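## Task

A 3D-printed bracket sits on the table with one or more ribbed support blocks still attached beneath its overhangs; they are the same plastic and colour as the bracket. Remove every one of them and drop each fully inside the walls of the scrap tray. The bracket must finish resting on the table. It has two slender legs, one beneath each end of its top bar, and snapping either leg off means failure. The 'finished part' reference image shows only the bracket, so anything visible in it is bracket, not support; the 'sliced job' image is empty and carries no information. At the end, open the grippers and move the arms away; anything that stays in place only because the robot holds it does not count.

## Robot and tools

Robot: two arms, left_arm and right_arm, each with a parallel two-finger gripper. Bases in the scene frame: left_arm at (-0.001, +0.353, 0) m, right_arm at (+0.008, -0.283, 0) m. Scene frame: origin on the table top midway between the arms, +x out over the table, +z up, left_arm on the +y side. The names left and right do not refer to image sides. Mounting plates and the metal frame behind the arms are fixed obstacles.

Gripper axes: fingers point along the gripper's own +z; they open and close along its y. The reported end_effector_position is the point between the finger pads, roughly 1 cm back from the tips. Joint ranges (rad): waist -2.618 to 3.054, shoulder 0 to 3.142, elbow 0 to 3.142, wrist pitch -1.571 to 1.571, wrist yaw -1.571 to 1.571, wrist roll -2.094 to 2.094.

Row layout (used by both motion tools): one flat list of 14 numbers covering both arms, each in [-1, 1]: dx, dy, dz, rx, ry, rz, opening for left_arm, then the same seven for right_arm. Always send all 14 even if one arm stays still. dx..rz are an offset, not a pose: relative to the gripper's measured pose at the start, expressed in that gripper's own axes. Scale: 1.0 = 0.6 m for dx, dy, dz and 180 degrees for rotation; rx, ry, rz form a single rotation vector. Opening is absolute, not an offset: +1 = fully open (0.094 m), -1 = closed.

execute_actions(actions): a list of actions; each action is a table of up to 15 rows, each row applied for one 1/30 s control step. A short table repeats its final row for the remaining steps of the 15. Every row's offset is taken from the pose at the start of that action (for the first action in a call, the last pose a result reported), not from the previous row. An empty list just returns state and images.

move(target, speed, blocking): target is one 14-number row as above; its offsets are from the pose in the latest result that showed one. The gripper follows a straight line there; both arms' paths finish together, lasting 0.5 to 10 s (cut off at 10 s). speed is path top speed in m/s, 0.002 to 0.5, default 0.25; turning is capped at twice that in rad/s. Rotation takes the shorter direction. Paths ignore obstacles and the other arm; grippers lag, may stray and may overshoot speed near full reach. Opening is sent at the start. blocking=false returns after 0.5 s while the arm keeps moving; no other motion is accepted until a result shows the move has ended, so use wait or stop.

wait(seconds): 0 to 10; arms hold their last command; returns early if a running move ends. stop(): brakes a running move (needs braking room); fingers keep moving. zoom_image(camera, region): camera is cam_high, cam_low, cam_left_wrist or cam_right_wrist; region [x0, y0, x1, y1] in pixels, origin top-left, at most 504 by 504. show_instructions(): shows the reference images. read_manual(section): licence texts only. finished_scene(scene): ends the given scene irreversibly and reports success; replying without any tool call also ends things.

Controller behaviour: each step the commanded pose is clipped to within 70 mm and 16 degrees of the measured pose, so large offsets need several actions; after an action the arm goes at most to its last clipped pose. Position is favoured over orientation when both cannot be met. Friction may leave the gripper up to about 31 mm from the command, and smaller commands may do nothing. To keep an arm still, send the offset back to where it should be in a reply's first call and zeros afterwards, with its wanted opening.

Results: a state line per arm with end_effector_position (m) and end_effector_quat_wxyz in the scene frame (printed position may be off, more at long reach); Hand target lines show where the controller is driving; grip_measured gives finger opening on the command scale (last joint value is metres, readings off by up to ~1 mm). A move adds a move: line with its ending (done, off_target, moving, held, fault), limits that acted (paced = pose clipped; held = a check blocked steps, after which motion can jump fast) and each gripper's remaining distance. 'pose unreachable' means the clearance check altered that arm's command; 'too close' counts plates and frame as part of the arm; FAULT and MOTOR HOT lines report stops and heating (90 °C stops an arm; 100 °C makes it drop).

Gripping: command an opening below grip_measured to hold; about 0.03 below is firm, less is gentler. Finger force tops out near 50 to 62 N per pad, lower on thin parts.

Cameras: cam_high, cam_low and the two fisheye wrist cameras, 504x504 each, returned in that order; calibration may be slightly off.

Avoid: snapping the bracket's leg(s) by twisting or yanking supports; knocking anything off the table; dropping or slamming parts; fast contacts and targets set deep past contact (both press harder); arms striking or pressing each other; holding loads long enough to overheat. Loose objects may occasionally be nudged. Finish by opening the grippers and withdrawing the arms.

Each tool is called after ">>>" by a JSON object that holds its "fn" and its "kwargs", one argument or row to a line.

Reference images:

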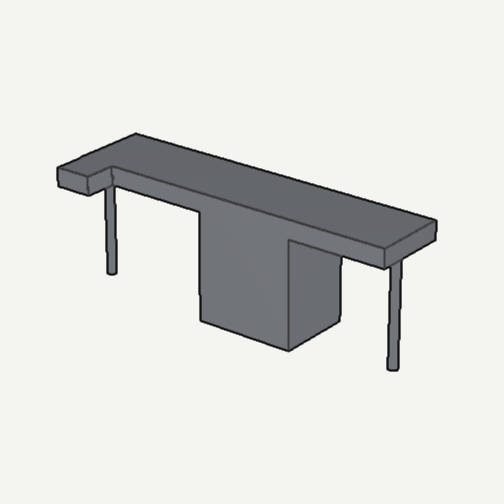

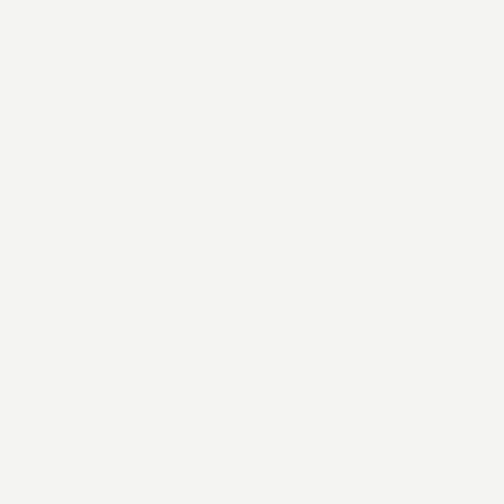

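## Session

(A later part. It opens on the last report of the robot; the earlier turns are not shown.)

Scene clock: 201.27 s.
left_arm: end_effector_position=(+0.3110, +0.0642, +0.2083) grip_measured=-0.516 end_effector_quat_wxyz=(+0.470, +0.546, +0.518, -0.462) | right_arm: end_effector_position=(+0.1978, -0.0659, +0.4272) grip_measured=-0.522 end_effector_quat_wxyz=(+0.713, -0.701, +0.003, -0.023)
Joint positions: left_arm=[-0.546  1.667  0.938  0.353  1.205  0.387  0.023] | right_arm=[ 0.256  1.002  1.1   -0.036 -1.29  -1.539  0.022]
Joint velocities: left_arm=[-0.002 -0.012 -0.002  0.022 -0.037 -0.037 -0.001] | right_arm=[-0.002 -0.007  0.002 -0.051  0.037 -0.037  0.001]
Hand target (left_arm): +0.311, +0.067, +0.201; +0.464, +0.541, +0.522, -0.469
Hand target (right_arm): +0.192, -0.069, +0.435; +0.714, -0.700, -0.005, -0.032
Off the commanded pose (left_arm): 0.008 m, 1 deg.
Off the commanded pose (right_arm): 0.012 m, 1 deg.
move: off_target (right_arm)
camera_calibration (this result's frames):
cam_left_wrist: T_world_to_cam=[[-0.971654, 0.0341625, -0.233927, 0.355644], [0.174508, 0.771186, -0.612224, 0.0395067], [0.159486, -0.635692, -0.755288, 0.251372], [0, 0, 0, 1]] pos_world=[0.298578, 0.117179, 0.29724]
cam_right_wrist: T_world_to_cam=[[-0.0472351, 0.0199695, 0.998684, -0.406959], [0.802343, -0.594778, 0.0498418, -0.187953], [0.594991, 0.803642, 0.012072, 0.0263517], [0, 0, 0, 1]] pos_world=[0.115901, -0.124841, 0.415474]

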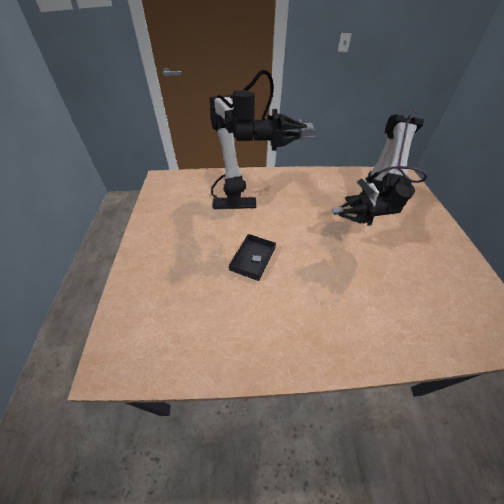

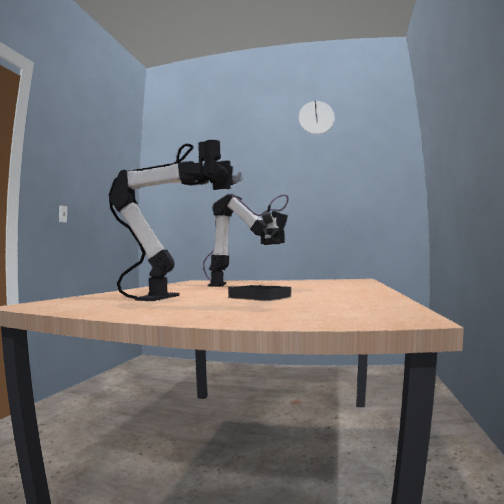

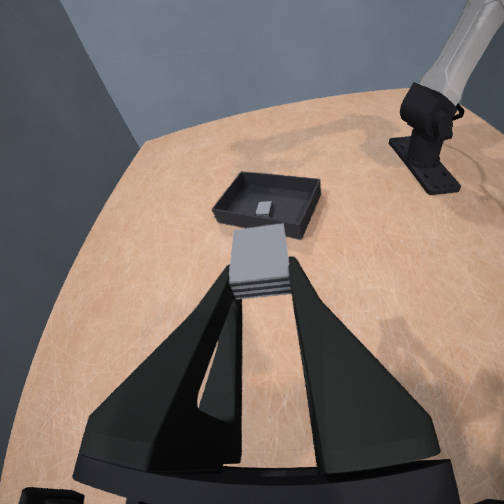

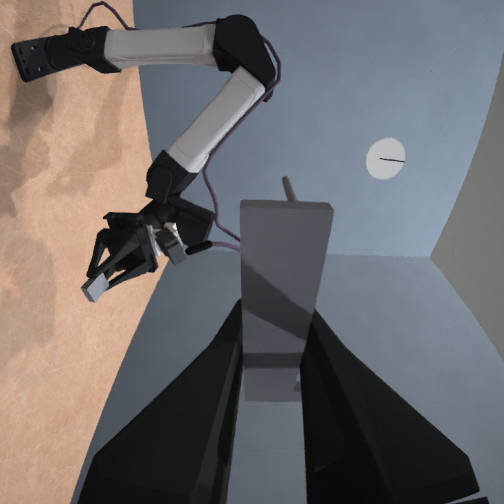

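>>> {"fn": "move", "kwargs": {
  "target": [0.2,-0.025,0.513,-0.08,0.2,-0.02,-0.6,0,0,0,0,0,0,-0.6],
  "speed": 0.2
}}

>>> {"fn": "move", "kwargs": {
  "target": [0,0,0,0,0,0,-0.15,0,0,0,0,0,0,-0.6]
}}

>>> {"fn": "move", "kwargs": {
  "target": [0.05,0.08,-0.4,0,0,0,-0.15,0,0,0,0,0,0,-0.6]
}}

Scene clock: 209.93 s.
left_arm: end_effector_position=(+0.2906, -0.2223, +0.0429) grip_measured=-0.516 end_effector_quat_wxyz=(+0.328, +0.592, +0.703, -0.216) | right_arm: end_effector_position=(+0.1978, -0.0659, +0.4265) grip_measured=-0.522 end_effector_quat_wxyz=(+0.712, -0.702, +0.004, -0.022)
Joint positions: left_arm=[-1.245  2.471  1.973 -0.277  0.161  0.273  0.023] | right_arm=[ 0.256  1.002  1.101 -0.044 -1.29  -1.543  0.022]
Joint velocities: left_arm=[-0.002 -0.012 -0.007 -0.022  0.037 -0.037  0.001] | right_arm=[ 0.007  0.017  0.007 -0.007 -0.007  0.022  0.   ]
Hand target (left_arm): +0.295, -0.224, +0.046; +0.334, +0.587, +0.706, -0.214
Hand target (right_arm): +0.198, -0.066, +0.427; +0.713, -0.701, +0.003, -0.023
Off the commanded pose (left_arm): 0.007 m, 1 deg.
Off the commanded pose (right_arm): 0.001 m, 0 deg.
move: done
camera_calibration (this result's frames):
cam_left_wrist: T_world_to_cam=[[-0.968815, -0.0721264, -0.237055, 0.282622], [-0.067788, 0.99735, -0.0264127, 0.258287], [0.238332, -0.00951953, -0.971137, 0.0731368], [0, 0, 0, 1]] pos_world=[0.273887, -0.236522, 0.144845]
cam_right_wrist: T_world_to_cam=[[-0.0443969, 0.0218726, 0.998775, -0.406645], [0.802443, -0.594739, 0.0486941, -0.187454], [0.595075, 0.803621, 0.00885307, 0.0277009], [0, 0, 0, 1]] pos_world=[0.115883, -0.124853, 0.41503]

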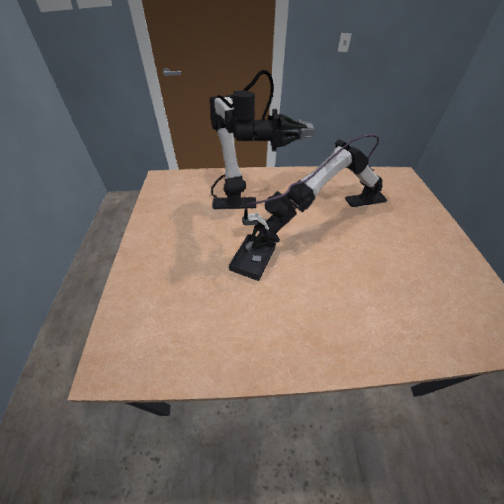

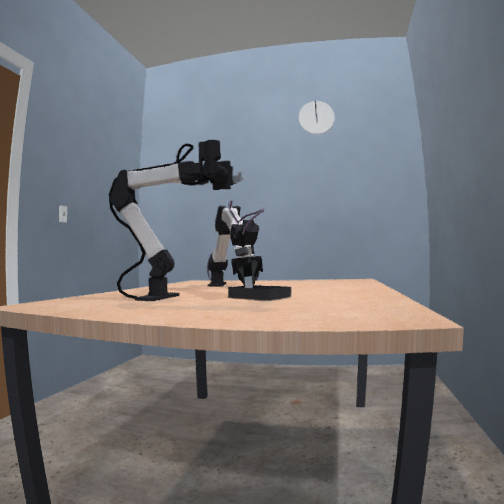

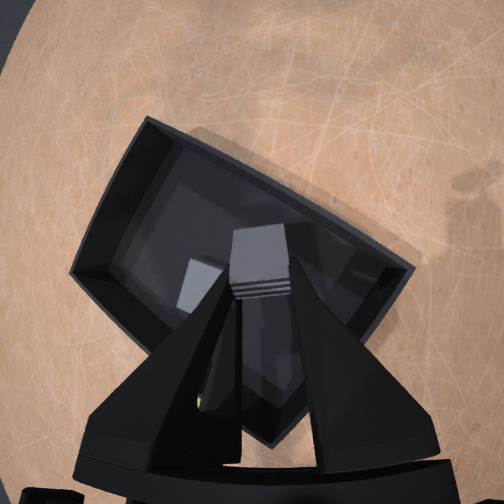

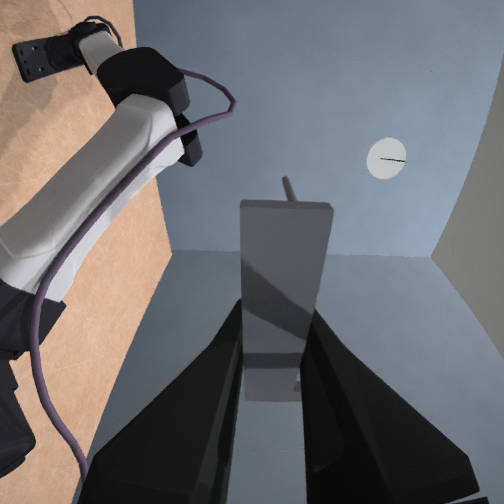

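Scene clock: 210.43 s.
left_arm: end_effector_position=(+0.2906, -0.2223, +0.0429) grip_measured=-0.152 end_effector_quat_wxyz=(+0.328, +0.592, +0.703, -0.216) | right_arm: end_effector_position=(+0.1978, -0.0659, +0.4265) grip_measured=-0.522 end_effector_quat_wxyz=(+0.712, -0.702, +0.004, -0.022)
Joint positions: left_arm=[-1.245  2.471  1.973 -0.277  0.161  0.273  0.04 ] | right_arm=[ 0.256  1.002  1.101 -0.044 -1.29  -1.543  0.022]
Joint velocities: left_arm=[-0.017 -0.022 -0.017 -0.007 -0.022 -0.037  0.   ] | right_arm=[ 0.007 -0.012  0.007  0.11  -0.007 -0.066  0.   ]
Hand target (left_arm): +0.291, -0.222, +0.043; +0.328, +0.592, +0.703, -0.216
Hand target (right_arm): +0.198, -0.066, +0.426; +0.712, -0.702, +0.004, -0.022
Off the commanded pose (left_arm): 0.000 m, 0 deg.
Off the commanded pose (right_arm): 0.000 m, 0 deg.
move: done
camera_calibration (this result's frames):
cam_left_wrist: T_world_to_cam=[[-0.968815, -0.0721264, -0.237055, 0.282622], [-0.067788, 0.99735, -0.0264127, 0.258287], [0.238332, -0.00951953, -0.971137, 0.0731368], [0, 0, 0, 1]] pos_world=[0.273887, -0.236522, 0.144845]
cam_right_wrist: T_world_to_cam=[[-0.0443969, 0.0218726, 0.998775, -0.406645], [0.802443, -0.594739, 0.0486941, -0.187454], [0.595075, 0.803621, 0.00885307, 0.0277009], [0, 0, 0, 1]] pos_world=[0.115883, -0.124853, 0.41503]

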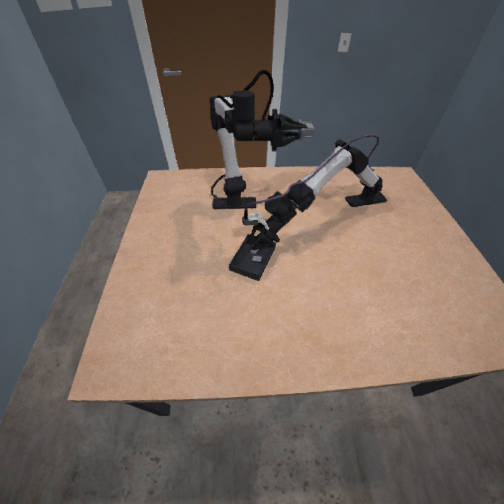

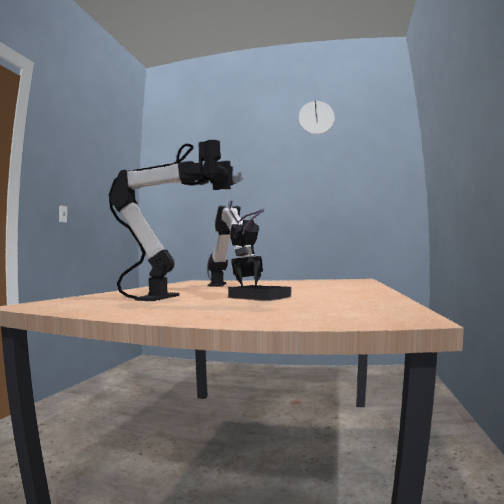

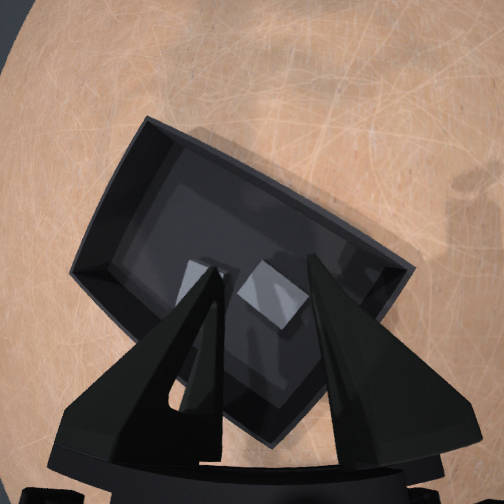

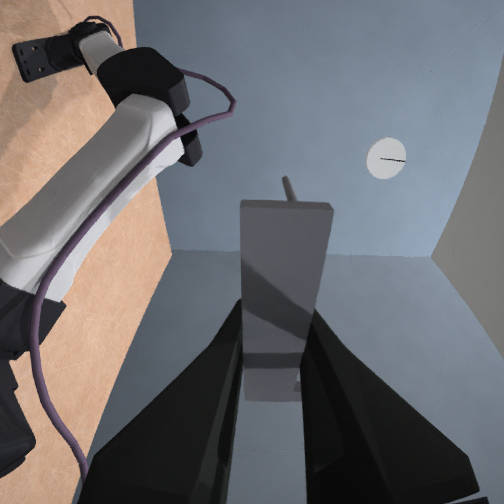

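Scene clock: 212.10 s.
left_arm: end_effector_position=(+0.2884, -0.0274, +0.1961) grip_measured=-0.152 end_effector_quat_wxyz=(+0.337, +0.587, +0.704, -0.216) | right_arm: end_effector_position=(+0.1978, -0.0659, +0.4265) grip_measured=-0.522 end_effector_quat_wxyz=(+0.712, -0.702, +0.004, -0.022)
Joint positions: left_arm=[-0.989  1.718  1.445 -0.53   0.333  0.452  0.04 ] | right_arm=[ 0.256  1.002  1.101 -0.044 -1.29  -1.543  0.022]
Joint velocities: left_arm=[-0.012 -0.007 -0.012  0.022 -0.051 -0.022  0.001] | right_arm=[ 0.007  0.002  0.012 -0.051 -0.051 -0.081 -0.   ]
Hand target (left_arm): +0.284, -0.025, +0.191; +0.328, +0.591, +0.704, -0.219
Hand target (right_arm): +0.198, -0.066, +0.426; +0.712, -0.702, +0.004, -0.022
Off the commanded pose (left_arm): 0.006 m, 1 deg.
Off the commanded pose (right_arm): 0.000 m, 0 deg.
move: done
camera_calibration (this result's frames):
cam_left_wrist: T_world_to_cam=[[-0.965421, -0.0859547, -0.24612, 0.331272], [-0.0787095, 0.996129, -0.0391443, 0.0734353], [0.248531, -0.0184187, -0.968449, 0.220631], [0, 0, 0, 1]] pos_world=[0.270763, -0.0406129, 0.298077]
cam_right_wrist: T_world_to_cam=[[-0.0443969, 0.0218726, 0.998775, -0.406645], [0.802443, -0.594739, 0.0486941, -0.187454], [0.595075, 0.803621, 0.00885307, 0.0277009], [0, 0, 0, 1]] pos_world=[0.115883, -0.124853, 0.41503]

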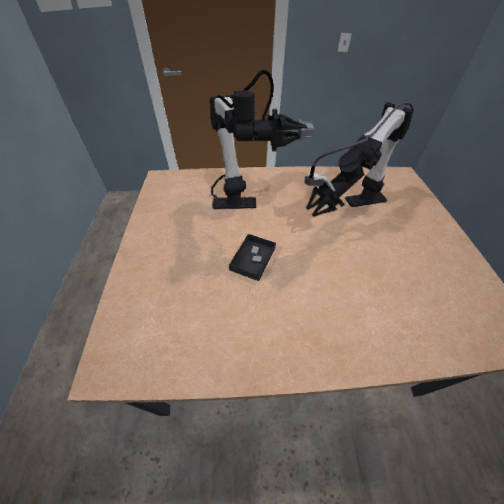

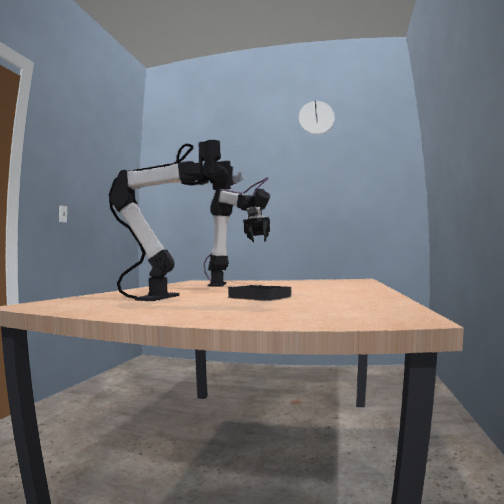

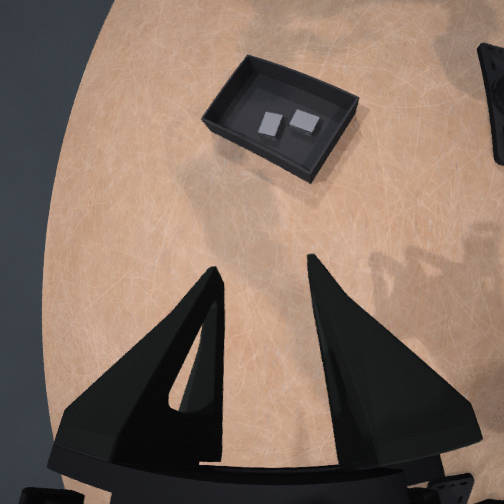

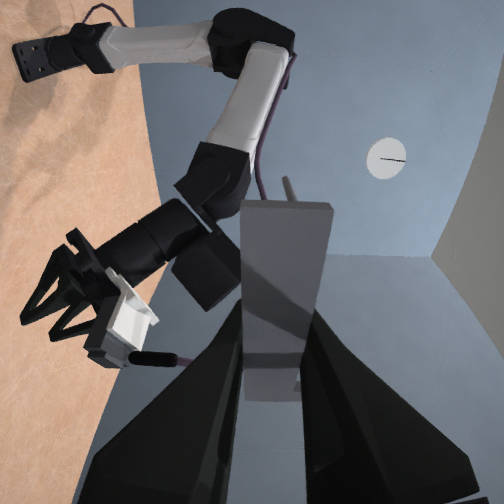

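>>> {"fn": "move", "kwargs": {
  "target": [0.029,0.017,-0.162,-0.128,-0.249,0.47,-0.05,0.12,0,0,0,0,0,-0.6],
  "speed": 0.35
}}

>>> {"fn": "move", "kwargs": {
  "target": [0,0,0,0,0,0,-0.05,0.08,0.3,0.065,0,0,0.012,-0.6]
}}

>>> {"fn": "zoom_image", "kwargs": {
  "camera": "cam_high",
  "region": [290, 170, 350, 220]
}}

Scene clock: 223.57 s.
left_arm: end_effector_position=(+0.2759, +0.0532, +0.2592) grip_measured=-0.052 end_effector_quat_wxyz=(+0.711, +0.703, -0.002, +0.010) | right_arm: end_effector_position=(+0.2637, -0.0679, +0.4233) grip_measured=-0.522 end_effector_quat_wxyz=(+0.711, -0.702, +0.003, -0.023)
Joint positions: left_arm=[-0.622  1.529  0.784  0.77   1.123  1.564  0.045] | right_arm=[ 0.185  1.236  1.21   0.088 -1.361 -1.538  0.022]
Joint velocities: left_arm=[-0.017  0.007 -0.022 -0.007  0.037  0.007 -0.   ] | right_arm=[-0.002  0.002 -0.012  0.022  0.007  0.007  0.   ]
Hand target (left_arm): +0.276, +0.055, +0.251; +0.709, +0.705, +0.001, +0.003
Hand target (right_arm): +0.270, -0.069, +0.426; +0.712, -0.702, +0.004, -0.022
Off the commanded pose (left_arm): 0.009 m, 1 deg.
Off the commanded pose (right_arm): 0.008 m, 0 deg.
move: done
camera_calibration (this result's frames):
cam_left_wrist: T_world_to_cam=[[0.216855, -0.0228227, -0.975937, 0.201239], [0.703797, 0.69645, 0.140098, -0.251778], [0.676493, -0.717243, 0.167091, -0.0889731], [0, 0, 0, 1]] pos_world=[0.193751, 0.116128, 0.246537]
cam_right_wrist: T_world_to_cam=[[-0.0469908, 0.0241296, 0.998604, -0.399656], [0.802288, -0.594657, 0.0521218, -0.242765], [0.595085, 0.803617, 0.00858448, -0.00973271], [0, 0, 0, 1]] pos_world=[0.181779, -0.126897, 0.411835]

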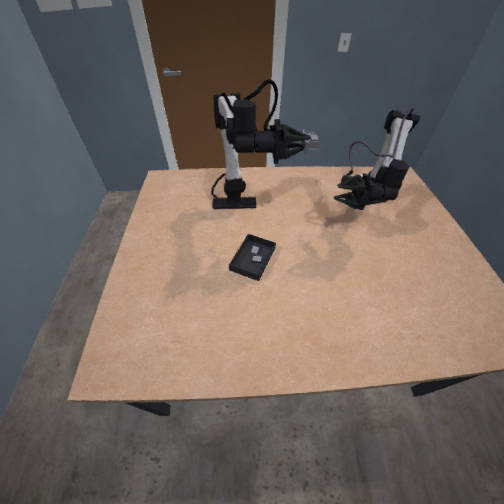

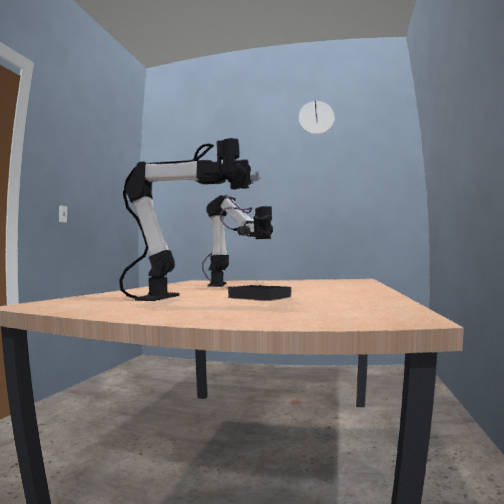

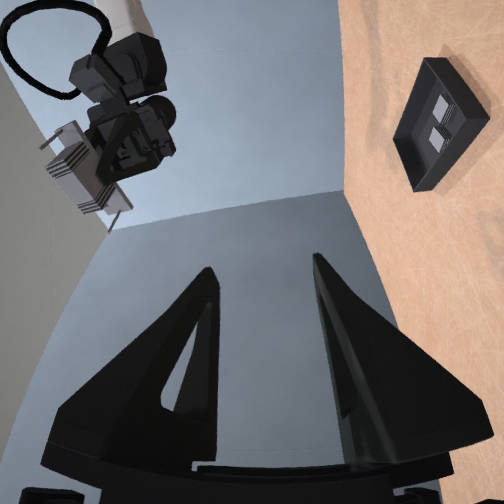

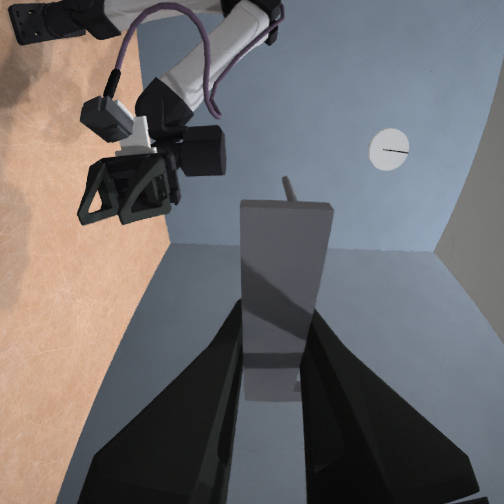

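Scene clock: 225.20 s.
left_arm: end_effector_position=(+0.2759, +0.0532, +0.2592) grip_measured=-0.052 end_effector_quat_wxyz=(+0.711, +0.703, -0.002, +0.010) | right_arm: end_effector_position=(+0.3120, -0.0318, +0.2609) grip_measured=-0.522 end_effector_quat_wxyz=(+0.715, -0.699, -0.003, -0.029)
Joint positions: left_arm=[-0.622  1.529  0.784  0.77   1.123  1.564  0.045] | right_arm=[ 0.274  1.558  0.793  0.843 -1.272 -1.541  0.022]
Joint velocities: left_arm=[-0.017 -0.012  0.002  0.037  0.037 -0.081 -0.001] | right_arm=[-0.017  0.105 -0.007  0.022 -0.037  0.095 -0.   ]
Hand target (left_arm): +0.276, +0.053, +0.259; +0.711, +0.703, -0.002, +0.010
Hand target (right_arm): +0.312, -0.029, +0.244; +0.711, -0.703, +0.016, -0.009
Off the commanded pose (left_arm): 0.000 m, 0 deg.
Off the commanded pose (right_arm): 0.017 m, 3 deg.
move: off_target (right_arm)
camera_calibration (this result's frames):
cam_left_wrist: T_world_to_cam=[[0.217193, -0.0229801, -0.975858, 0.20119], [0.703749, 0.696472, 0.140229, -0.251807], [0.676436, -0.717216, 0.167441, -0.0890574], [0, 0, 0, 1]] pos_world=[0.193754, 0.116127, 0.246555]
cam_right_wrist: T_world_to_cam=[[-0.0639151, 0.0148025, 0.997846, -0.230821], [0.801205, -0.595359, 0.0601515, -0.253334], [0.594967, 0.803324, 0.0261926, -0.07067], [0, 0, 0, 1]] pos_world=[0.230266, -0.0906371, 0.247413]

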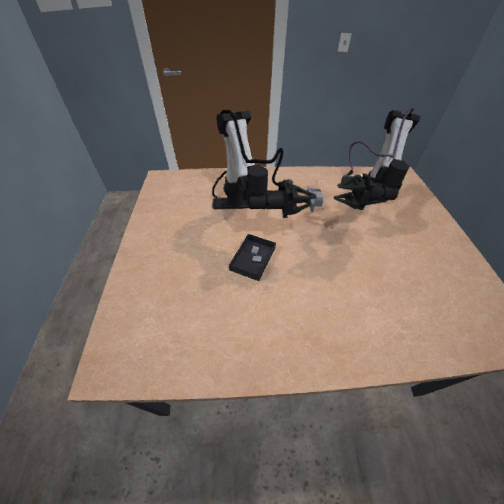

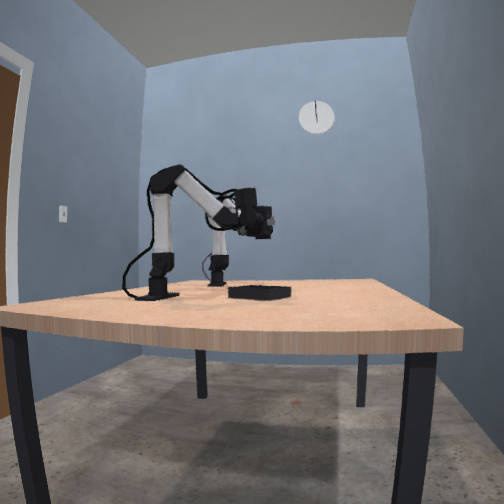

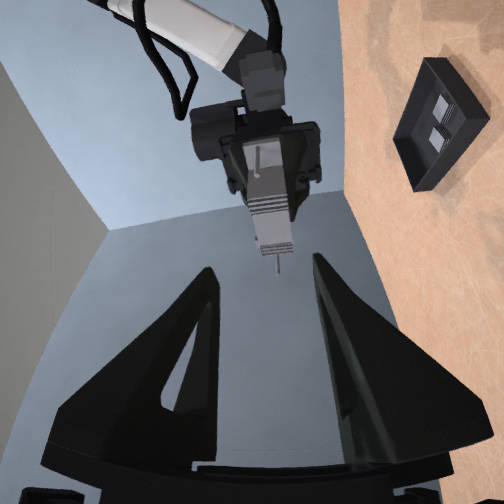

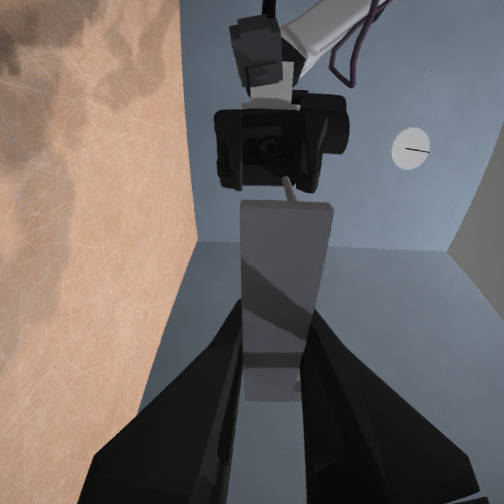

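Region (290, 170, 350, 220) of cam_high's 504x504 image, scaled by 8.400, with more detail than that image has.

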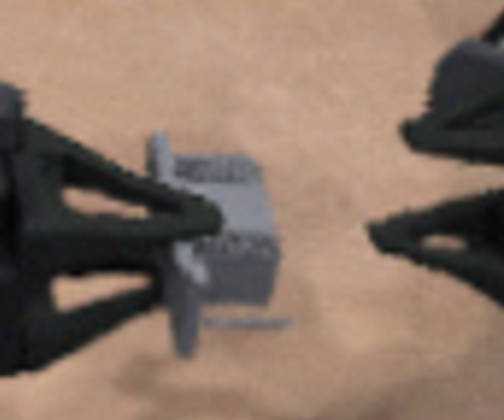

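>>> {"fn": "move", "kwargs": {
  "target": [-0.008,-0.004,0.058,0,0,0,-0.05,0,0,0,0,0,0,-0.6],
  "speed": 0.08
}}

Scene clock: 228.80 s.
left_arm: end_effector_position=(+0.2672, +0.0221, +0.2534) grip_measured=-0.052 end_effector_quat_wxyz=(+0.709, +0.706, -0.000, +0.002) | right_arm: end_effector_position=(+0.3132, -0.0315, +0.2592) grip_measured=-0.522 end_effector_quat_wxyz=(+0.715, -0.699, -0.001, -0.027)
Joint positions: left_arm=[-0.723  1.566  0.805  0.77   1.03   1.567  0.045] | right_arm=[ 0.274  1.566  0.793  0.852 -1.272 -1.534  0.022]
Joint velocities: left_arm=[-0.007 -0.002  0.007 -0.022  0.051  0.037  0.001] | right_arm=[ 0.002 -0.002 -0.007  0.037 -0.022 -0.007 -0.001]
Hand target (left_arm): +0.271, +0.018, +0.257; +0.710, +0.704, -0.002, +0.010
Hand target (right_arm): +0.312, -0.032, +0.261; +0.715, -0.699, -0.003, -0.029
Off the commanded pose (left_arm): 0.007 m, 1 deg.
Off the commanded pose (right_arm): 0.002 m, 0 deg.
move: done
camera_calibration (this result's frames):
cam_left_wrist: T_world_to_cam=[[0.204475, -0.0181075, -0.978704, 0.200731], [0.710803, 0.690171, 0.135734, -0.223771], [0.673015, -0.72342, 0.153993, -0.100014], [0, 0, 0, 1]] pos_world=[0.185324, 0.085723, 0.242231]
cam_right_wrist: T_world_to_cam=[[-0.0581607, 0.0142434, 0.998206, -0.231007], [0.801406, -0.595569, 0.0551923, -0.252776], [0.595287, 0.803178, 0.023224, -0.0708882], [0, 0, 0, 1]] pos_world=[0.23134, -0.0903197, 0.24619]

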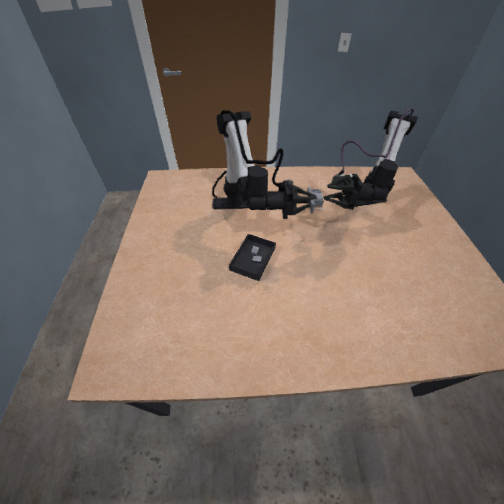

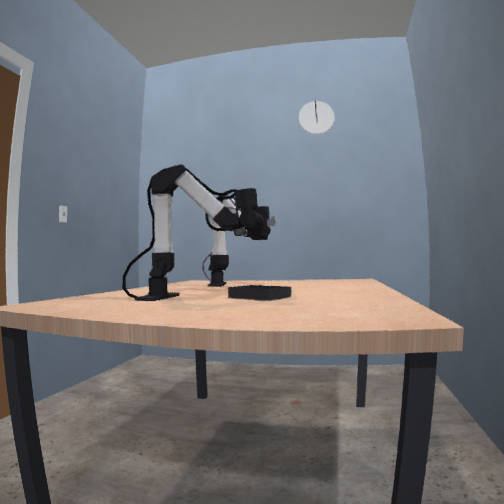

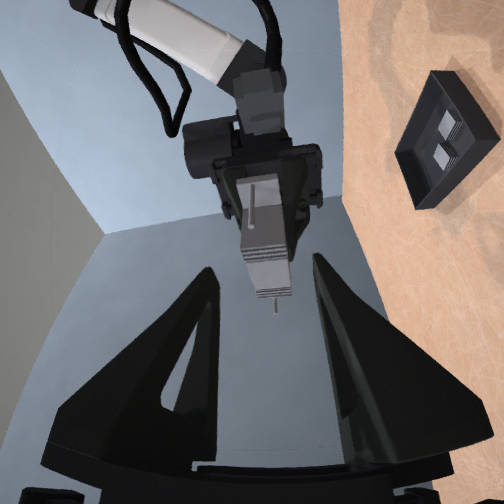

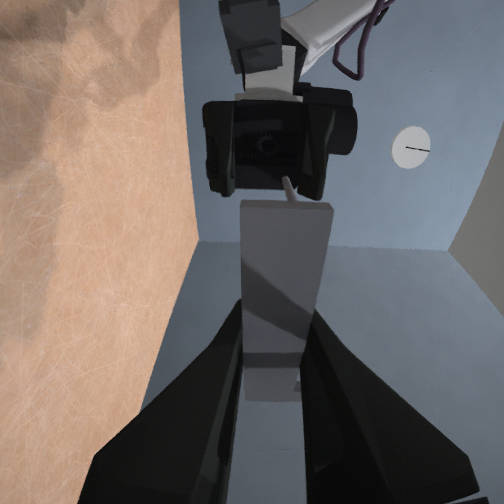

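>>> {"fn": "move", "kwargs": {
  "target": [0.011,0.005,0.068,0,0,0,-0.15,0,0,0,0,0,0,-0.6],
  "speed": 0.04
}}

>>> {"fn": "move", "kwargs": {
  "target": [0,0,0,0,0,0,-0.6,0,0,0,0,0,0,-0.6]
}}

>>> {"fn": "zoom_image", "kwargs": {
  "camera": "cam_high",
  "region": [295, 175, 340, 215]
}}

Scene clock: 233.97 s.
left_arm: end_effector_position=(+0.2707, -0.0142, +0.2541) grip_measured=-0.148 end_effector_quat_wxyz=(+0.707, +0.707, -0.000, -0.002) | right_arm: end_effector_position=(+0.3132, -0.0315, +0.2592) grip_measured=-0.522 end_effector_quat_wxyz=(+0.715, -0.699, -0.001, -0.027)
Joint positions: left_arm=[-0.809  1.65   0.902  0.75   0.95   1.567  0.04 ] | right_arm=[ 0.274  1.566  0.793  0.852 -1.272 -1.534  0.022]
Joint velocities: left_arm=[-0.002  0.007 -0.007 -0.081 -0.095  0.037  0.001] | right_arm=[-0.042 -0.012  0.007 -0.081  0.066 -0.051  0.001]
Hand target (left_arm): +0.274, -0.019, +0.257; +0.708, +0.706, -0.001, +0.003
Hand target (right_arm): +0.313, -0.031, +0.259; +0.715, -0.699, -0.001, -0.027
Off the commanded pose (left_arm): 0.006 m, 1 deg.
Off the commanded pose (right_arm): 0.000 m, 0 deg.
move: done
camera_calibration (this result's frames):
cam_left_wrist: T_world_to_cam=[[0.198603, -0.0157024, -0.979954, 0.201975], [0.715534, 0.6856, 0.134028, -0.202225], [0.669752, -0.727809, 0.147398, -0.126213], [0, 0, 0, 1]] pos_world=[0.189117, 0.0499576, 0.243634]
cam_right_wrist: T_world_to_cam=[[-0.0581607, 0.0142434, 0.998206, -0.231007], [0.801406, -0.595569, 0.0551923, -0.252776], [0.595287, 0.803178, 0.023224, -0.0708882], [0, 0, 0, 1]] pos_world=[0.23134, -0.0903197, 0.24619]

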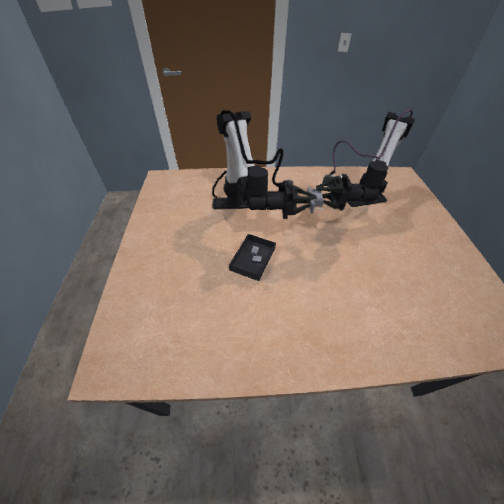

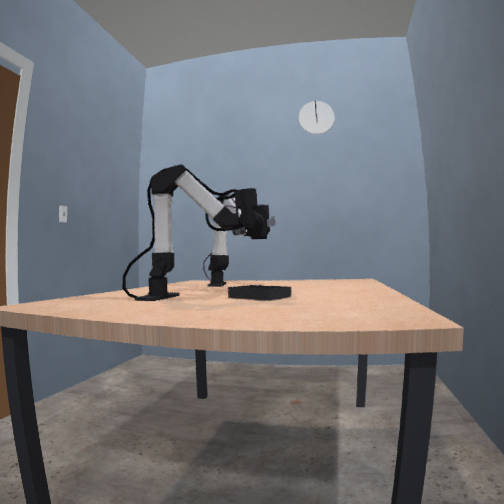

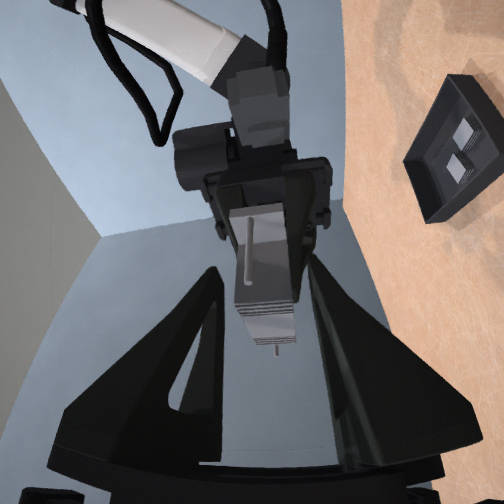

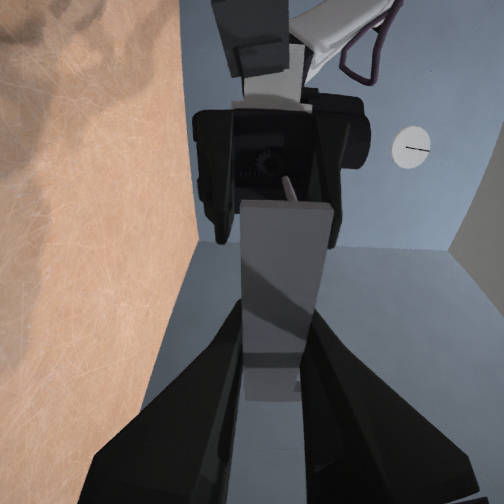

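Scene clock: 234.47 s.
left_arm: end_effector_position=(+0.2707, -0.0142, +0.2541) grip_measured=-0.525 end_effector_quat_wxyz=(+0.707, +0.707, -0.000, -0.002) | right_arm: end_effector_position=(+0.3132, -0.0315, +0.2592) grip_measured=-0.522 end_effector_quat_wxyz=(+0.715, -0.699, -0.001, -0.027)
Joint positions: left_arm=[-0.809  1.65   0.902  0.75   0.95   1.567  0.022] | right_arm=[ 0.274  1.566  0.793  0.852 -1.272 -1.534  0.022]
Joint velocities: left_arm=[ 0.002  0.002 -0.017 -0.081  0.066 -0.037 -0.001] | right_arm=[-0.007 -0.017 -0.007 -0.022  0.081  0.022 -0.001]
Hand target (left_arm): +0.271, -0.014, +0.254; +0.707, +0.707, -0.000, -0.002
Hand target (right_arm): +0.313, -0.031, +0.259; +0.715, -0.699, -0.001, -0.027
Off the commanded pose (left_arm): 0.000 m, 0 deg.
Off the commanded pose (right_arm): 0.000 m, 0 deg.
move: done
camera_calibration (this result's frames):
cam_left_wrist: T_world_to_cam=[[0.198603, -0.0157024, -0.979954, 0.201975], [0.715534, 0.6856, 0.134028, -0.202225], [0.669752, -0.727809, 0.147398, -0.126213], [0, 0, 0, 1]] pos_world=[0.189117, 0.0499576, 0.243634]
cam_right_wrist: T_world_to_cam=[[-0.0581607, 0.0142434, 0.998206, -0.231007], [0.801406, -0.595569, 0.0551923, -0.252776], [0.595287, 0.803178, 0.023224, -0.0708882], [0, 0, 0, 1]] pos_world=[0.23134, -0.0903197, 0.24619]

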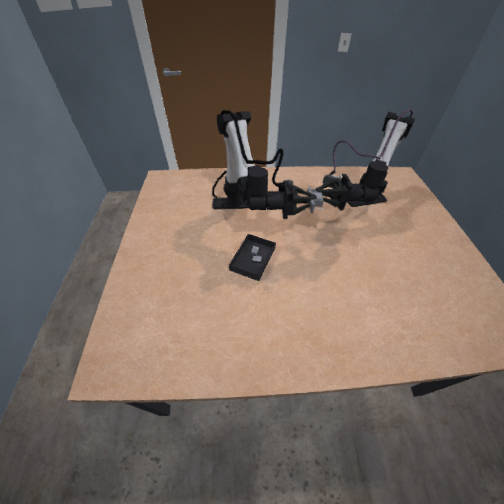

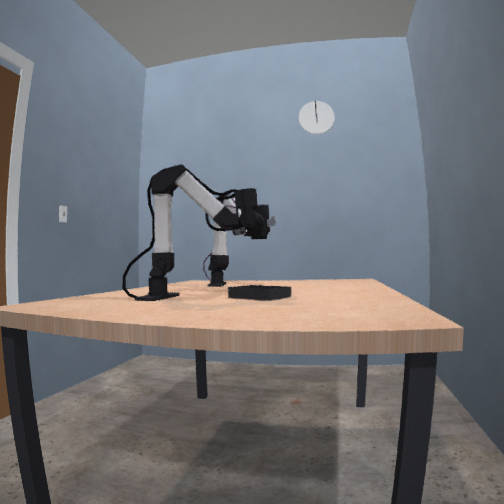

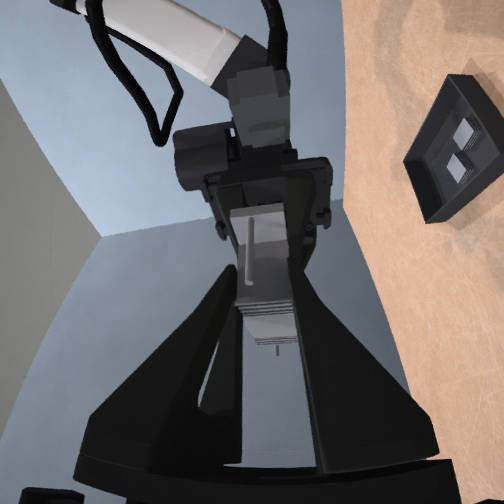

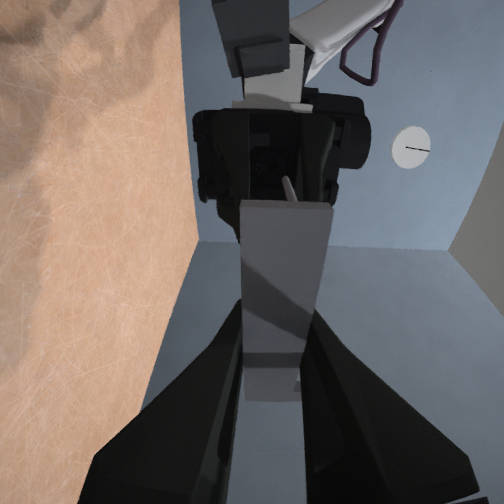

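Region (295, 175, 340, 215) of cam_high's 504x504 image, scaled by 11.200, with more detail than that image has.

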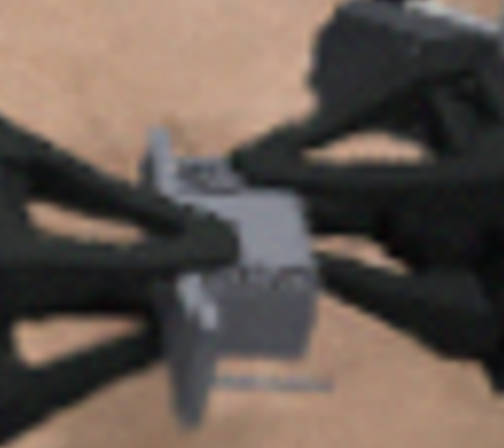

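>>> {"fn": "move", "kwargs": {
  "target": [0.004,0.005,-0.008,0.06,0,0,-0.6,0,0,0,0,0,0,-0.6],
  "speed": 0.04
}}

>>> {"fn": "zoom_image", "kwargs": {
  "camera": "cam_left_wrist",
  "region": [190, 190, 350, 370]
}}

Scene clock: 239.87 s.
left_arm: end_effector_position=(+0.2685, -0.0119, +0.2442) grip_measured=-0.525 end_effector_quat_wxyz=(+0.634, +0.773, +0.003, -0.020) | right_arm: end_effector_position=(+0.3132, -0.0315, +0.2586) grip_measured=-0.522 end_effector_quat_wxyz=(+0.714, -0.699, -0.001, -0.027)
Joint positions: left_arm=[-0.808  1.596  1.056  0.199  0.947  1.817  0.022] | right_arm=[ 0.274  1.566  0.793  0.848 -1.272 -1.538  0.022]
Joint velocities: left_arm=[-0.012 -0.017 -0.002 -0.081  0.051  0.007 -0.001] | right_arm=[ 0.007 -0.002 -0.002  0.007 -0.037 -0.007 -0.   ]
Hand target (left_arm): +0.273, -0.009, +0.257; +0.638, +0.770, -0.000, -0.003
Hand target (right_arm): +0.313, -0.031, +0.259; +0.715, -0.699, -0.001, -0.027
Off the commanded pose (left_arm): 0.014 m, 2 deg.
Off the commanded pose (right_arm): 0.001 m, 0 deg.
move: off_target (left_arm)
camera_calibration (this result's frames):
cam_left_wrist: T_world_to_cam=[[0.170724, 0.174604, -0.969725, 0.200012], [0.735039, 0.632847, 0.243354, -0.233517], [0.656179, -0.754333, -0.0202986, -0.077301], [0, 0, 0, 1]] pos_world=[0.188221, 0.0545471, 0.249215]
cam_right_wrist: T_world_to_cam=[[-0.0583108, 0.0155991, 0.998177, -0.230339], [0.801335, -0.595577, 0.0561193, -0.25299], [0.595367, 0.803147, 0.0222285, -0.0706779], [0, 0, 0, 1]] pos_world=[0.231378, -0.0903174, 0.245688]

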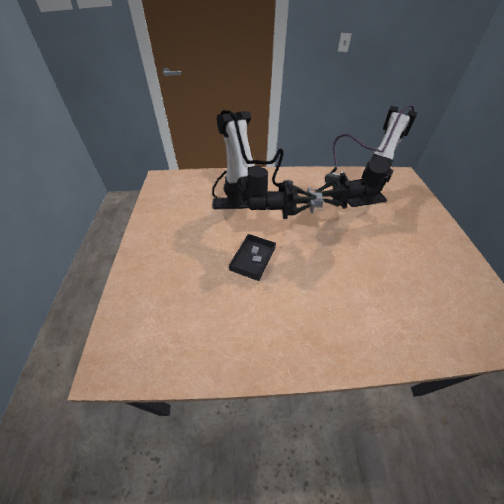

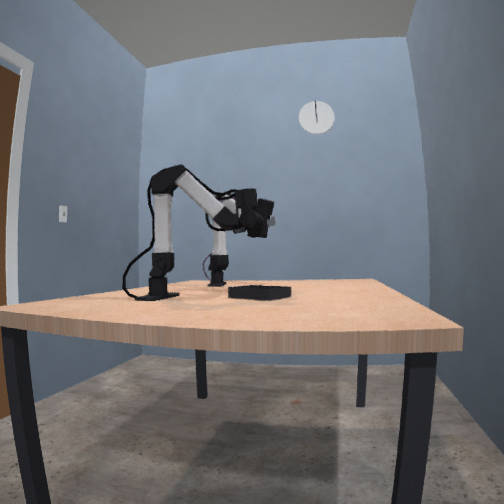

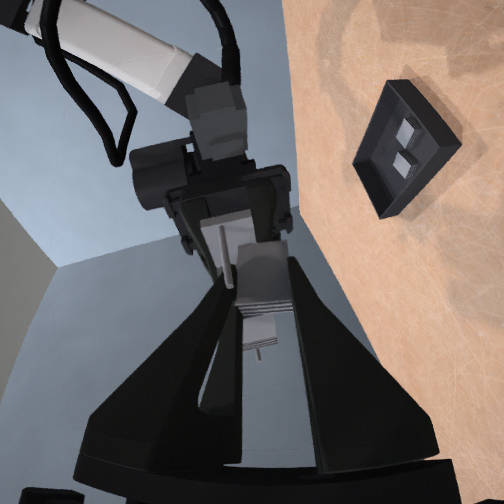

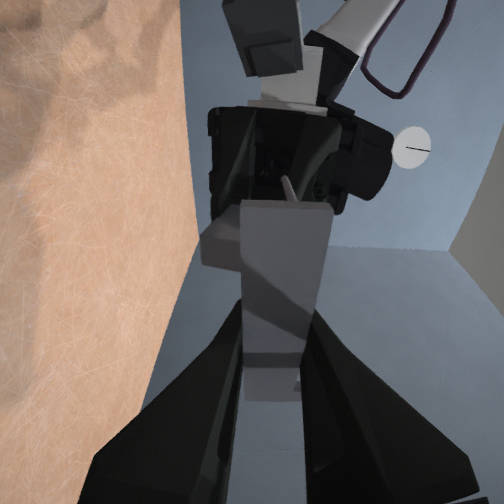

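Region (190, 190, 350, 370) of cam_left_wrist's 504x504 image, scaled by 2.800, with more detail than that image has.

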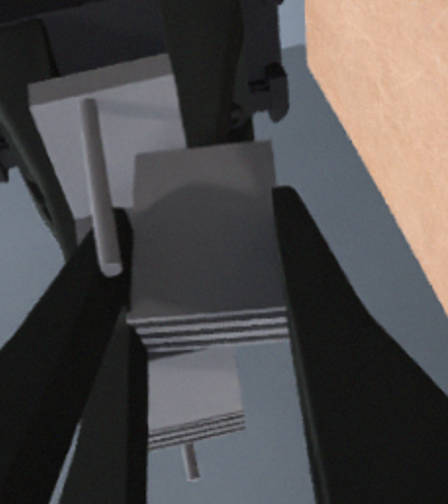

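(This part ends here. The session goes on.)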